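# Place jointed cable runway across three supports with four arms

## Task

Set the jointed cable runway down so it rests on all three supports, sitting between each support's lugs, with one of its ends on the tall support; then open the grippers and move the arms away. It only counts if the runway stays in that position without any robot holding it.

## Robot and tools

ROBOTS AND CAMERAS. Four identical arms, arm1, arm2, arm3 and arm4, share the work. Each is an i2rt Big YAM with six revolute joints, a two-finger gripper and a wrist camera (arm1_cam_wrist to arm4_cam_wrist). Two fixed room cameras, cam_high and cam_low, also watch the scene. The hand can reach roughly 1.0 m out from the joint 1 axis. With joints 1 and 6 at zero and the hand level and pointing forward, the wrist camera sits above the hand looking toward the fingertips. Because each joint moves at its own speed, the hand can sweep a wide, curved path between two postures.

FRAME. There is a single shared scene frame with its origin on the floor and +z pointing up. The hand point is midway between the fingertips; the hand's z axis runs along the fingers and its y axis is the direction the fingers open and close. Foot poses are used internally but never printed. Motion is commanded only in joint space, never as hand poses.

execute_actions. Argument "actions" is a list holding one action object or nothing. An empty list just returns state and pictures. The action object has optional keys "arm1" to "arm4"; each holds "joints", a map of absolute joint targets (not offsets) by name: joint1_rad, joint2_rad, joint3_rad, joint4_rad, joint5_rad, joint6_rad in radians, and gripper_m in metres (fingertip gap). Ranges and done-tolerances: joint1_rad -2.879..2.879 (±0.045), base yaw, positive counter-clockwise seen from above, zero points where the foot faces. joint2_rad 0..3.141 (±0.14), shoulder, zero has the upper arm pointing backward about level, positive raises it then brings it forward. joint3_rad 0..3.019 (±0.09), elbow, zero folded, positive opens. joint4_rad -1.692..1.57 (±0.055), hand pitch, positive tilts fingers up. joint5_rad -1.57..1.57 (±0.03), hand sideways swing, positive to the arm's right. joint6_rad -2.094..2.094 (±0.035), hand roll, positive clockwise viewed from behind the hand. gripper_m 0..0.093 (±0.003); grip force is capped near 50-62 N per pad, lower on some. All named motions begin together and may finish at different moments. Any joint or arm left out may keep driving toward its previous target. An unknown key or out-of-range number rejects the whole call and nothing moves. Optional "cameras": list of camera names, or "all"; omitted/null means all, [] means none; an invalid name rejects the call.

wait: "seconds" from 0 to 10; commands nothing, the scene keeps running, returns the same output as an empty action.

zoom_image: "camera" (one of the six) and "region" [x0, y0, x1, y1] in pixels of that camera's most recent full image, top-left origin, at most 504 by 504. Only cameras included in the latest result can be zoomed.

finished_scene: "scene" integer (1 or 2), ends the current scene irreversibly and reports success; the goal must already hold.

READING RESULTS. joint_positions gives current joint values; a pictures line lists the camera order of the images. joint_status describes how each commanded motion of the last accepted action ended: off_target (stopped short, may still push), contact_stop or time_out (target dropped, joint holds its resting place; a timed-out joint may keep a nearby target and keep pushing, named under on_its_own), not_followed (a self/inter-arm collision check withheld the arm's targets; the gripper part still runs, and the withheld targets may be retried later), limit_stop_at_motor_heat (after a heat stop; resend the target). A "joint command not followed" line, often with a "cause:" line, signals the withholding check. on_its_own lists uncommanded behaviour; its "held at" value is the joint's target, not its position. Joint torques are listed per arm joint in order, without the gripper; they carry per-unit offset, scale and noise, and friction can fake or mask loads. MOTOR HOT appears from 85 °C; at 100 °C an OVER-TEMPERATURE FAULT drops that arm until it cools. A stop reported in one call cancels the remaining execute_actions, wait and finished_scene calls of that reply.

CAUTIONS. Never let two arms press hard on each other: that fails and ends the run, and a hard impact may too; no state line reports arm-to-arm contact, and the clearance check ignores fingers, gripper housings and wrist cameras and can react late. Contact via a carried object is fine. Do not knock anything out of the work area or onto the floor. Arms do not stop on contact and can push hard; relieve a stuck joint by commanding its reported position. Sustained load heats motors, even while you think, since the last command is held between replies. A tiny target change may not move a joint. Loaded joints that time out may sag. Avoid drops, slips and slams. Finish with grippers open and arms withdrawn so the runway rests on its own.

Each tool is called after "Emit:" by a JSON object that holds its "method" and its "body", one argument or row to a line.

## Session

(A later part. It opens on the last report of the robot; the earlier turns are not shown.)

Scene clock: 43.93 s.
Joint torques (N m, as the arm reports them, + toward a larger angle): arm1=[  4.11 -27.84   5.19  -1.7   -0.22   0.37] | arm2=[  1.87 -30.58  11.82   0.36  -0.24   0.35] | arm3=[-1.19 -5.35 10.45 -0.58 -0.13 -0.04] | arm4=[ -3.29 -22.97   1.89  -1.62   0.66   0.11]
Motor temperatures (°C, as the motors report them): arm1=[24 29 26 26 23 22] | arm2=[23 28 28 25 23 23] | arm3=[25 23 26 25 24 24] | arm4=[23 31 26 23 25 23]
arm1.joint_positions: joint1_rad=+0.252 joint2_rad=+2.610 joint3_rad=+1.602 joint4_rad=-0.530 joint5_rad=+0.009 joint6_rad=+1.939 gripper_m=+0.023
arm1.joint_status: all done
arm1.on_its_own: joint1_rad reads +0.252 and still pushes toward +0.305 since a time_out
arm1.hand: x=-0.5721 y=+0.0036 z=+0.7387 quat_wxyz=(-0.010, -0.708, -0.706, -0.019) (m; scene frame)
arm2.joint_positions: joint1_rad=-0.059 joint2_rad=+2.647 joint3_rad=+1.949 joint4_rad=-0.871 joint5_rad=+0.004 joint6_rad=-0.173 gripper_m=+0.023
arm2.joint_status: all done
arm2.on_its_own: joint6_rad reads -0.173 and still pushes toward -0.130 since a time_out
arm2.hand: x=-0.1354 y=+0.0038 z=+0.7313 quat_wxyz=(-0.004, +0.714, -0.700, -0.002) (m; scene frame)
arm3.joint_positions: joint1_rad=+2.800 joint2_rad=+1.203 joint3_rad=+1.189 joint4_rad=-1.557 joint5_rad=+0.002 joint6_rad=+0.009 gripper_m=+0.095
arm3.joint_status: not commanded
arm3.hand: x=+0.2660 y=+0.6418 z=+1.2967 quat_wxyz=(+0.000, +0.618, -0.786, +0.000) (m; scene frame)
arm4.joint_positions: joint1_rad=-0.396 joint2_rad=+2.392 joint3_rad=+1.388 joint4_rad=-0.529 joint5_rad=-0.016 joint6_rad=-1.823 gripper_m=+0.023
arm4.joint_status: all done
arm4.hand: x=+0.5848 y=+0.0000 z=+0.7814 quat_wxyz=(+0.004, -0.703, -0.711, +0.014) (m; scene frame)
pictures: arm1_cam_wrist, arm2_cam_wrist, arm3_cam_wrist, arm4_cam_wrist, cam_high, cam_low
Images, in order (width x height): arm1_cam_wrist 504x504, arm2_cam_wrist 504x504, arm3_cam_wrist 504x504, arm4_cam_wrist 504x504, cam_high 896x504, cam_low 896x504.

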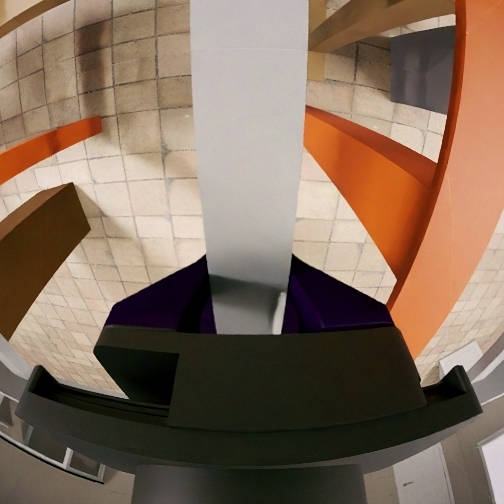

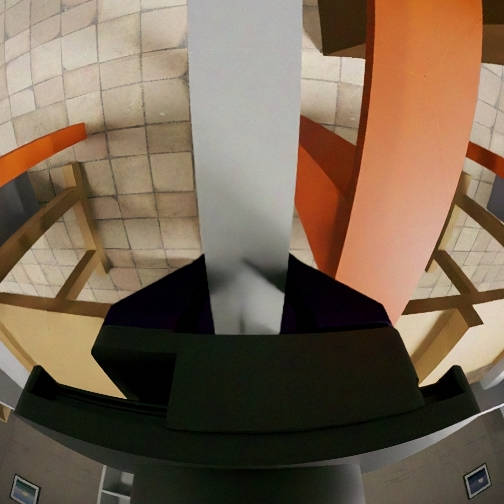

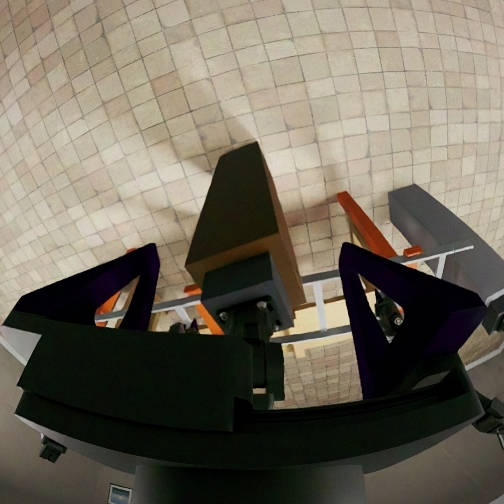

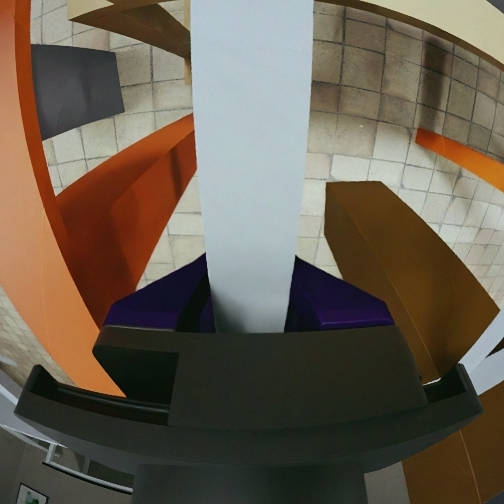

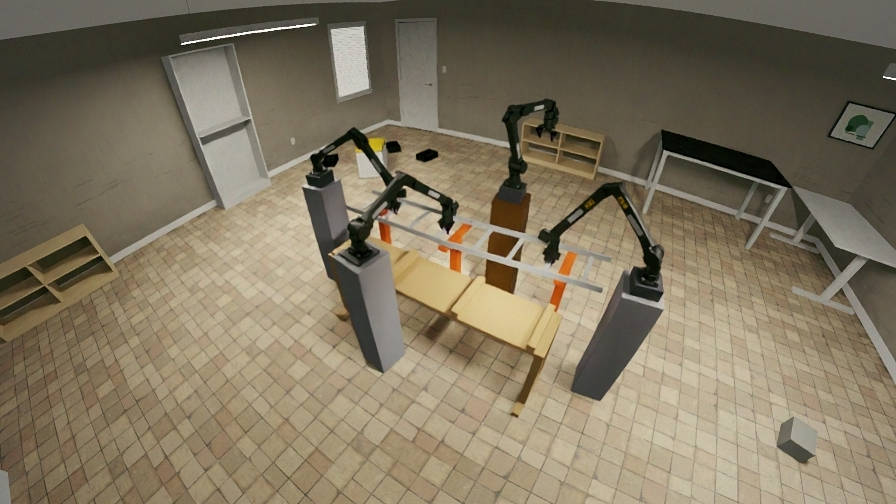

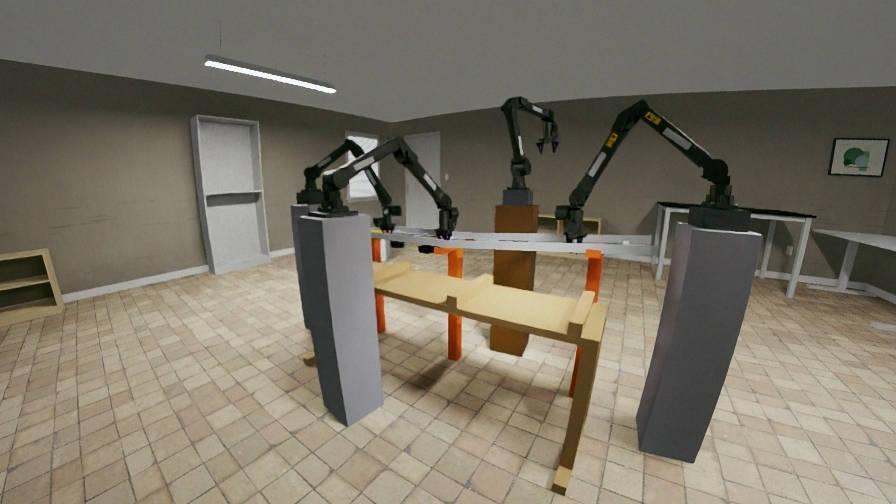

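Emit:
{"method": "execute_actions", "body": {
  "actions": [
    {"arm1":{"joints":{"joint2_rad":2.57,"joint3_rad":1.615,"joint4_rad":-0.53}},"arm2":{"joints":{"joint2_rad":2.61,"joint3_rad":2.015,"joint4_rad":-0.84}}}
  ],
  "cameras": ["arm3_cam_wrist","cam_high","cam_low"]
}}

Emit:
{"method": "zoom_image", "body": {
  "camera": "cam_high",
  "region": [340,180,520,280]
}}

Emit:
{"method": "zoom_image", "body": {
  "camera": "cam_low",
  "region": [360,200,520,280]
}}

Scene clock: 44.93 s.
Joint torques (N m, as the arm reports them, + toward a larger angle): arm1=[  4.03 -26.97   4.38  -1.44  -0.3    0.37] | arm2=[  1.86 -28.41  11.16   0.54  -0.34   0.35] | arm3=[-1.12 -5.28 10.42 -0.54 -0.13 -0.04] | arm4=[ -3.44 -23.81   1.57  -1.71   0.53   0.11]
Motor temperatures (°C, as the motors report them): arm1=[24 29 26 26 23 22] | arm2=[23 28 28 25 23 23] | arm3=[25 23 26 25 24 24] | arm4=[23 31 26 23 25 23]
arm1.joint_positions: joint1_rad=+0.250 joint2_rad=+2.658 joint3_rad=+1.623 joint4_rad=-0.490 joint5_rad=+0.011 joint6_rad=+1.939 gripper_m=+0.023
arm1.joint_status: all done
arm1.on_its_own: joint1_rad reads +0.250 and still pushes toward +0.305 since a time_out
arm1.hand: x=-0.5709 y=+0.0031 z=+0.7162 quat_wxyz=(-0.014, -0.708, -0.705, -0.024) (m; scene frame)
arm2.joint_positions: joint1_rad=-0.060 joint2_rad=+2.682 joint3_rad=+1.952 joint4_rad=-0.825 joint5_rad=+0.006 joint6_rad=-0.173 gripper_m=+0.023
arm2.joint_status: all done
arm2.on_its_own: joint6_rad reads -0.173 and still pushes toward -0.130 since a time_out
arm2.hand: x=-0.1344 y=+0.0034 z=+0.7095 quat_wxyz=(-0.010, +0.714, -0.701, -0.006) (m; scene frame)
arm3.joint_positions: joint1_rad=+2.800 joint2_rad=+1.203 joint3_rad=+1.189 joint4_rad=-1.557 joint5_rad=+0.002 joint6_rad=+0.009 gripper_m=+0.095
arm3.joint_status: not commanded
arm3.hand: x=+0.2660 y=+0.6418 z=+1.2967 quat_wxyz=(+0.000, +0.618, -0.786, +0.000) (m; scene frame)
arm4.joint_positions: joint1_rad=-0.394 joint2_rad=+2.400 joint3_rad=+1.392 joint4_rad=-0.526 joint5_rad=-0.013 joint6_rad=-1.822 gripper_m=+0.023
arm4.joint_status: not commanded
arm4.hand: x=+0.5845 y=-0.0005 z=+0.7780 quat_wxyz=(+0.004, -0.703, -0.711, +0.012) (m; scene frame)
pictures: arm3_cam_wrist, cam_high, cam_low
Images, in order (width x height): arm3_cam_wrist 504x504, cam_high 896x504, cam_low 896x504.

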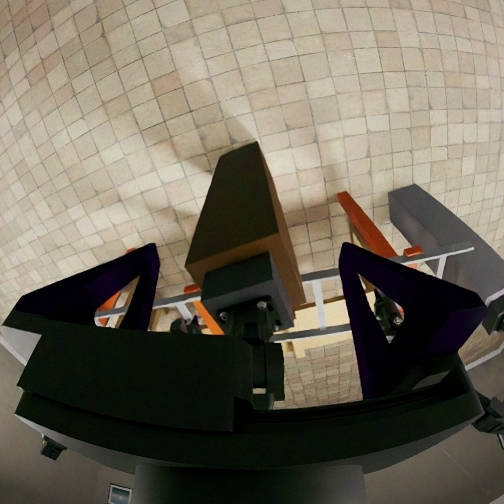

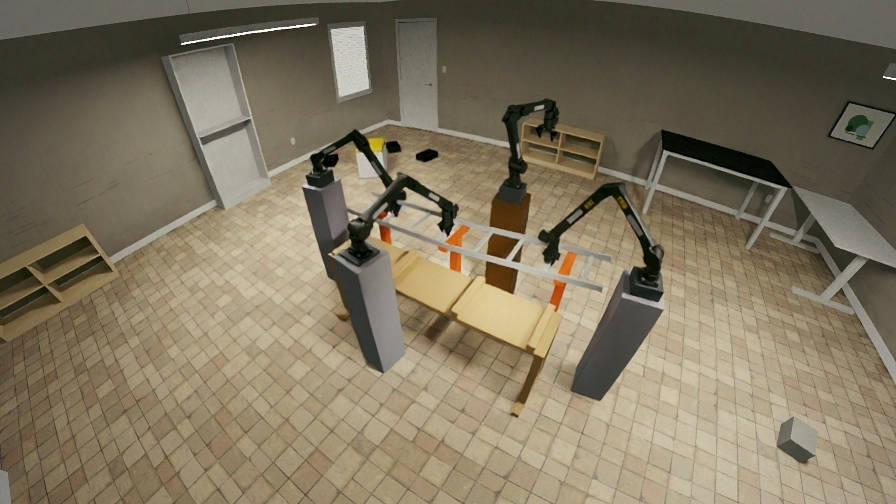

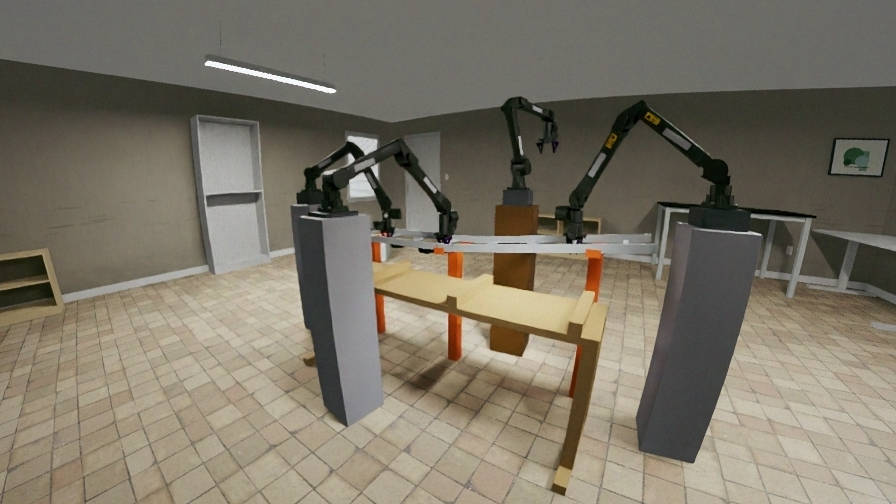

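Region (340, 180, 520, 280) of cam_high's 896x504 image, scaled by 2.800, with more detail than that image has.

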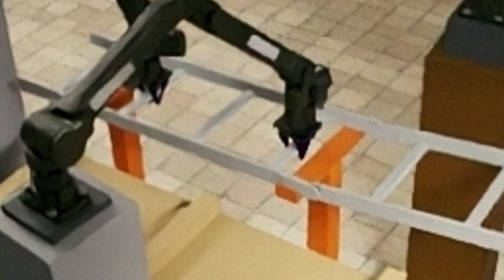

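Region (360, 200, 520, 280) of cam_low's 896x504 image, scaled by 3.150, with more detail than that image has.

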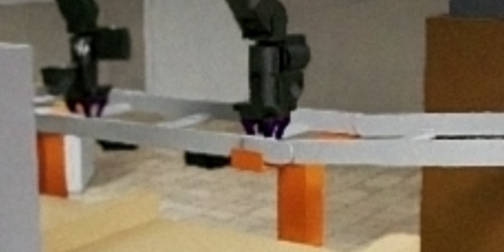

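Emit:
{"method": "execute_actions", "body": {
  "actions": [
    {"arm1":{"joints":{"joint2_rad":2.63,"joint3_rad":1.63,"joint4_rad":-0.49}},"arm2":{"joints":{"joint2_rad":2.67,"joint4_rad":-0.8}},"arm4":{"joints":{"joint2_rad":2.34}}}
  ],
  "cameras": ["cam_low"]
}}

Emit:
{"method": "zoom_image", "body": {
  "camera": "cam_low",
  "region": [360,200,680,280]
}}

Scene clock: 45.60 s.
Joint torques (N m, as the arm reports them, + toward a larger angle): arm1=[  4.17 -23.3    5.56  -0.13  -0.2    0.37] | arm2=[  1.78 -24.92  11.13   1.39  -0.34   0.36] | arm3=[-1.11 -5.32 10.45 -0.57 -0.13 -0.05] | arm4=[ -3.59 -20.97   1.32  -1.69   0.36   0.1 ]
Motor temperatures (°C, as the motors report them): arm1=[24 29 26 26 23 22] | arm2=[23 28 28 25 23 23] | arm3=[25 23 26 25 24 24] | arm4=[23 31 26 23 25 23]
arm1.joint_positions: joint1_rad=+0.250 joint2_rad=+2.664 joint3_rad=+1.624 joint4_rad=-0.478 joint5_rad=+0.008 joint6_rad=+1.939 gripper_m=+0.023
arm1.joint_status: all done
arm1.on_its_own: joint1_rad reads +0.250 and still pushes toward +0.305 since a time_out
arm1.hand: x=-0.5704 y=+0.0039 z=+0.7129 quat_wxyz=(-0.014, -0.708, -0.705, -0.028) (m; scene frame)
arm2.joint_positions: joint1_rad=-0.060 joint2_rad=+2.693 joint3_rad=+1.954 joint4_rad=-0.808 joint5_rad=+0.007 joint6_rad=-0.174 gripper_m=+0.023
arm2.joint_status: all done
arm2.on_its_own: joint6_rad reads -0.174 and still pushes toward -0.130 since a time_out
arm2.hand: x=-0.1342 y=+0.0042 z=+0.7031 quat_wxyz=(-0.013, +0.714, -0.700, -0.008) (m; scene frame)
arm3.joint_positions: joint1_rad=+2.800 joint2_rad=+1.203 joint3_rad=+1.189 joint4_rad=-1.557 joint5_rad=+0.002 joint6_rad=+0.009 gripper_m=+0.095
arm3.joint_status: not commanded
arm3.hand: x=+0.2660 y=+0.6418 z=+1.2967 quat_wxyz=(+0.000, +0.618, -0.786, +0.000) (m; scene frame)
arm4.joint_positions: joint1_rad=-0.394 joint2_rad=+2.405 joint3_rad=+1.394 joint4_rad=-0.526 joint5_rad=-0.009 joint6_rad=-1.822 gripper_m=+0.023
arm4.joint_status: all done
arm4.hand: x=+0.5856 y=-0.0001 z=+0.7755 quat_wxyz=(+0.004, -0.703, -0.711, +0.010) (m; scene frame)
pictures: cam_low
Images, in order (width x height): cam_low 896x504.

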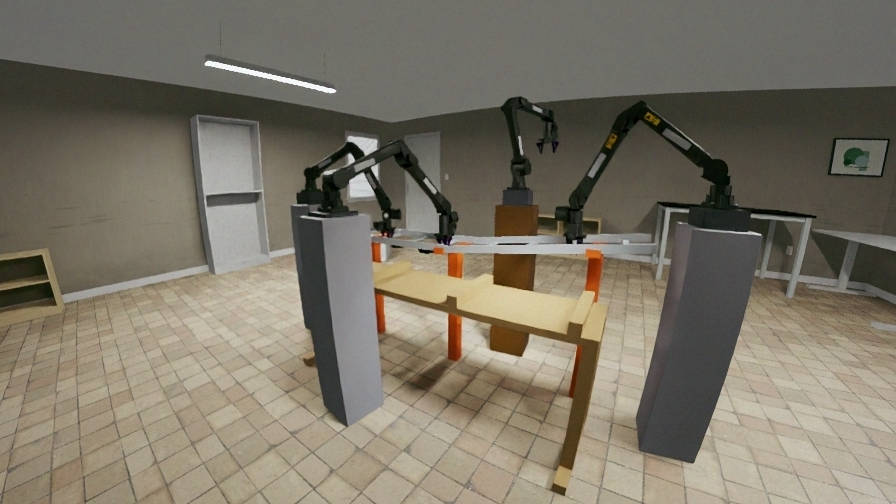

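Region (360, 200, 680, 280) of cam_low's 896x504 image, scaled by 1.575, with more detail than that image has; it fills the top 126 rows of this view, and the rest is white.

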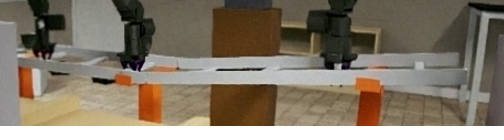

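Emit:
{"method": "execute_actions", "body": {
  "actions": [
    {"arm1":{"joints":{"joint1_rad":0.25,"joint6_rad":1.939,"gripper_m":0.08}},"arm2":{"joints":{"joint1_rad":-0.06,"joint3_rad":1.97,"joint6_rad":-0.174,"gripper_m":0.07}},"arm4":{"joints":{"joint1_rad":-0.394,"gripper_m":0.08}}}
  ],
  "cameras": ["cam_low"]
}}

Emit:
{"method": "execute_actions", "body": {
  "actions": [
    {"arm1":{"joints":{"joint2_rad":2.3,"joint4_rad":-0.8}},"arm2":{"joints":{"joint2_rad":2.35,"joint4_rad":-1.1}},"arm4":{"joints":{"joint2_rad":2.05,"joint4_rad":-0.85}}}
  ],
  "cameras": ["cam_low"]
}}

Emit:
{"method": "execute_actions", "body": {
  "actions": [
    {"arm1":{"joints":{"joint2_rad":1.2,"joint3_rad":1.2,"joint4_rad":-1.5}},"arm2":{"joints":{"joint2_rad":1.2,"joint3_rad":1.0,"joint4_rad":-1.4}},"arm4":{"joints":{"joint2_rad":1.2,"joint3_rad":1.2,"joint4_rad":-1.5}}}
  ],
  "cameras": ["cam_high","cam_low"]
}}

Scene clock: 46.63 s.
Joint torques (N m, as the arm reports them, + toward a larger angle): arm1=[ -0.61 -20.58   6.02   0.14  -0.01  -0.04] | arm2=[ -0.16 -24.39   7.87   1.35  -0.22   0.01] | arm3=[-1.   -5.32 10.41 -0.54 -0.13 -0.04] | arm4=[ -0.31 -17.38   5.38  -0.2    0.04   0.09]
Motor temperatures (°C, as the motors report them): arm1=[24 29 26 26 23 22] | arm2=[23 28 28 25 23 23] | arm3=[25 23 26 25 24 24] | arm4=[23 31 26 23 25 23]
arm1.joint_positions: joint1_rad=+0.250 joint2_rad=+2.627 joint3_rad=+1.624 joint4_rad=-0.484 joint5_rad=+0.003 joint6_rad=+1.938 gripper_m=+0.080
arm1.joint_status: all done
arm1.hand: x=-0.5570 y=+0.0096 z=+0.7343 quat_wxyz=(-0.018, -0.707, -0.705, -0.043) (m; scene frame)
arm2.joint_positions: joint1_rad=-0.061 joint2_rad=+2.682 joint3_rad=+1.954 joint4_rad=-0.808 joint5_rad=+0.004 joint6_rad=-0.176 gripper_m=+0.070
arm2.joint_status: all done
arm2.hand: x=-0.1330 y=+0.0081 z=+0.7100 quat_wxyz=(-0.017, +0.714, -0.700, -0.012) (m; scene frame)
arm3.joint_positions: joint1_rad=+2.800 joint2_rad=+1.203 joint3_rad=+1.189 joint4_rad=-1.557 joint5_rad=+0.002 joint6_rad=+0.009 gripper_m=+0.095
arm3.joint_status: not commanded
arm3.hand: x=+0.2660 y=+0.6418 z=+1.2967 quat_wxyz=(+0.000, +0.618, -0.786, +0.000) (m; scene frame)
arm4.joint_positions: joint1_rad=-0.392 joint2_rad=+2.345 joint3_rad=+1.347 joint4_rad=-0.568 joint5_rad=-0.003 joint6_rad=-1.820 gripper_m=+0.080
arm4.joint_status: all done
arm4.hand: x=+0.6001 y=-0.0037 z=+0.7976 quat_wxyz=(-0.007, -0.703, -0.711, +0.000) (m; scene frame)
pictures: cam_low
Images, in order (width x height): cam_low 896x504.

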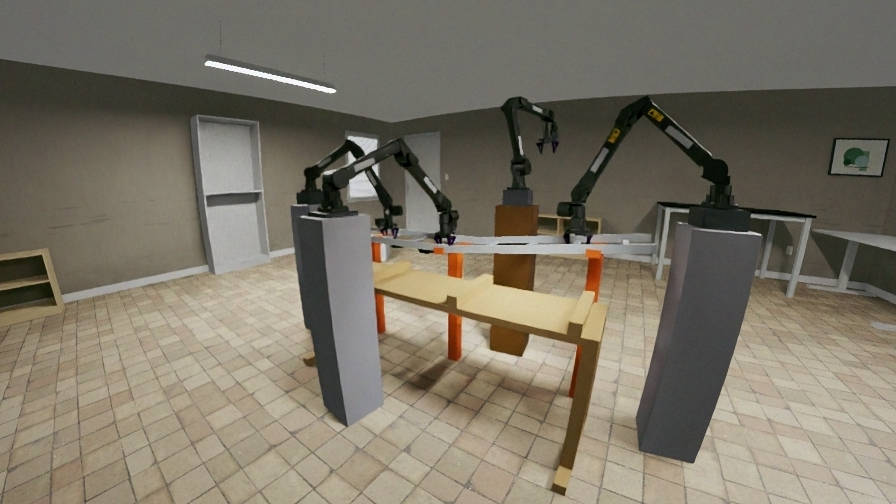

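Scene clock: 48.20 s.
Joint torques (N m, as the arm reports them, + toward a larger angle): arm1=[ -0.6  -20.59   8.55   0.28  -0.01  -0.04] | arm2=[  0.07 -22.17   8.66   0.85  -0.22   0.01] | arm3=[-1.08 -5.26 10.44 -0.57 -0.13 -0.04] | arm4=[ -0.45 -15.62   8.35  -0.23   0.05   0.1 ]
Motor temperatures (°C, as the motors report them): arm1=[24 29 26 26 23 22] | arm2=[23 28 28 25 23 23] | arm3=[25 23 26 25 24 24] | arm4=[23 31 26 23 25 23]
arm1.joint_positions: joint1_rad=+0.250 joint2_rad=+2.295 joint3_rad=+1.624 joint4_rad=-0.794 joint5_rad=+0.002 joint6_rad=+1.938 gripper_m=+0.080
arm1.joint_status: all done
arm1.hand: x=-0.5230 y=+0.0214 z=+0.9312 quat_wxyz=(-0.022, -0.707, -0.705, -0.053) (m; scene frame)
arm2.joint_positions: joint1_rad=-0.061 joint2_rad=+2.344 joint3_rad=+1.964 joint4_rad=-1.092 joint5_rad=+0.004 joint6_rad=-0.176 gripper_m=+0.070
arm2.joint_status: all done
arm2.hand: x=-0.1278 y=+0.0351 z=+0.9404 quat_wxyz=(-0.043, +0.713, -0.699, -0.030) (m; scene frame)
arm3.joint_positions: joint1_rad=+2.800 joint2_rad=+1.203 joint3_rad=+1.189 joint4_rad=-1.557 joint5_rad=+0.002 joint6_rad=+0.009 gripper_m=+0.095
arm3.joint_status: not commanded
arm3.hand: x=+0.2660 y=+0.6418 z=+1.2967 quat_wxyz=(+0.000, +0.618, -0.786, +0.000) (m; scene frame)
arm4.joint_positions: joint1_rad=-0.392 joint2_rad=+2.044 joint3_rad=+1.341 joint4_rad=-0.836 joint5_rad=-0.003 joint6_rad=-1.820 gripper_m=+0.080
arm4.joint_status: all done
arm4.hand: x=+0.5876 y=-0.0002 z=+0.9542 quat_wxyz=(+0.004, -0.703, -0.711, +0.006) (m; scene frame)
pictures: cam_low
Images, in order (width x height): cam_low 896x504.

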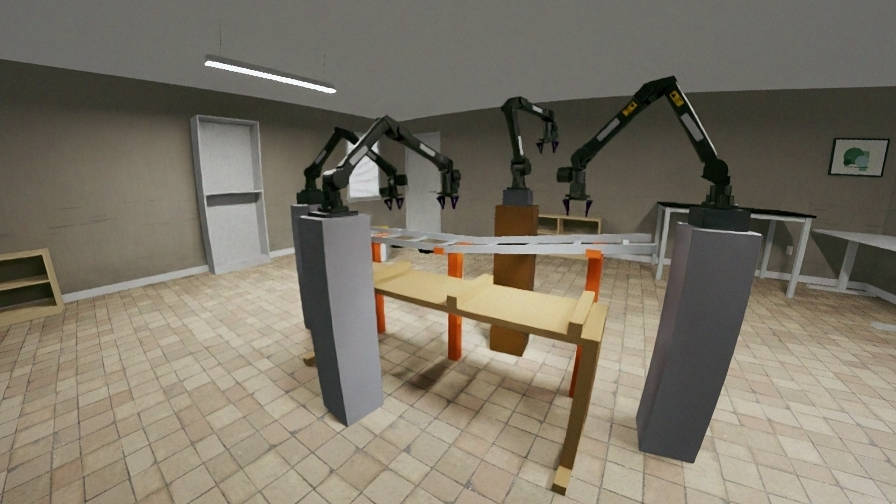

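Scene clock: 49.80 s.
Joint torques (N m, as the arm reports them, + toward a larger angle): arm1=[-0.66 -7.92  9.22  0.29  0.   -0.04] | arm2=[-0.11 -7.14  8.61  0.89 -0.22  0.01] | arm3=[-1.18 -5.33 10.45 -0.56 -0.13 -0.04] | arm4=[-0.42 -6.24 11.4  -0.09  0.04  0.09]
Motor temperatures (°C, as the motors report them): arm1=[24 29 26 26 23 22] | arm2=[23 28 28 25 23 23] | arm3=[25 23 26 25 24 24] | arm4=[23 30 26 23 25 23]
arm1.joint_positions: joint1_rad=+0.250 joint2_rad=+1.188 joint3_rad=+1.214 joint4_rad=-1.495 joint5_rad=+0.002 joint6_rad=+1.938 gripper_m=+0.080
arm1.joint_status: all done
arm1.hand: x=-0.8045 y=-0.0884 z=+1.3135 quat_wxyz=(-0.021, -0.707, -0.705, -0.051) (m; scene frame)
arm2.joint_positions: joint1_rad=-0.061 joint2_rad=+1.207 joint3_rad=+0.997 joint4_rad=-1.397 joint5_rad=+0.004 joint6_rad=-0.176 gripper_m=+0.070
arm2.joint_status: all done
arm2.hand: x=-0.1893 y=-0.3601 z=+1.1533 quat_wxyz=(+0.012, +0.714, -0.700, +0.009) (m; scene frame)
arm3.joint_positions: joint1_rad=+2.800 joint2_rad=+1.203 joint3_rad=+1.189 joint4_rad=-1.557 joint5_rad=+0.002 joint6_rad=+0.009 gripper_m=+0.095
arm3.joint_status: not commanded
arm3.hand: x=+0.2660 y=+0.6418 z=+1.2967 quat_wxyz=(+0.000, +0.618, -0.786, +0.000) (m; scene frame)
arm4.joint_positions: joint1_rad=-0.392 joint2_rad=+1.191 joint3_rad=+1.185 joint4_rad=-1.487 joint5_rad=-0.002 joint6_rad=-1.820 gripper_m=+0.080
arm4.joint_status: all done
arm4.hand: x=+0.7850 y=-0.0468 z=+1.2740 quat_wxyz=(+0.024, -0.702, -0.711, +0.018) (m; scene frame)
pictures: cam_high, cam_low
Images, in order (width x height): cam_high 896x504, cam_low 896x504.

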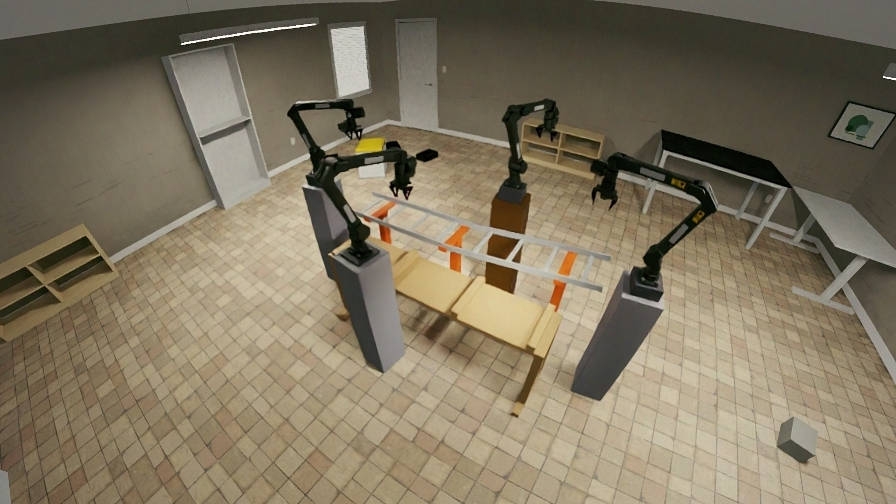

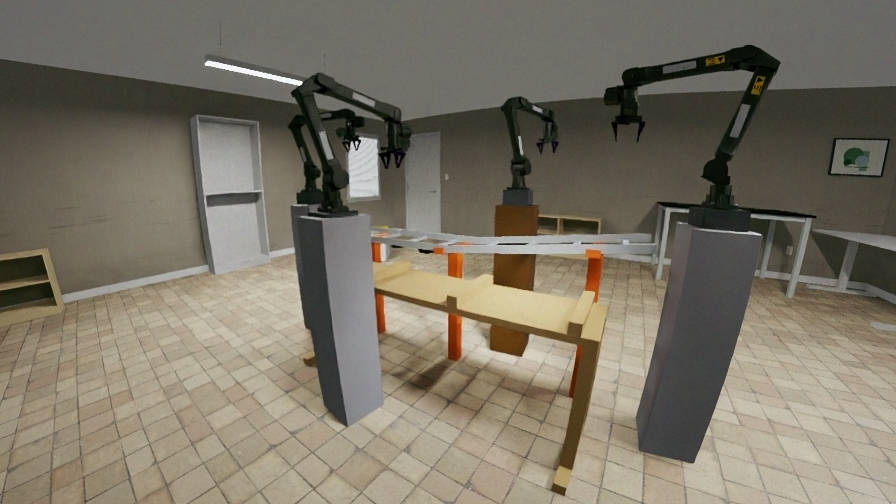

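Emit:
{"method": "finished_scene", "body": {
  "scene": 1
}}

The scene is finished: the task was done.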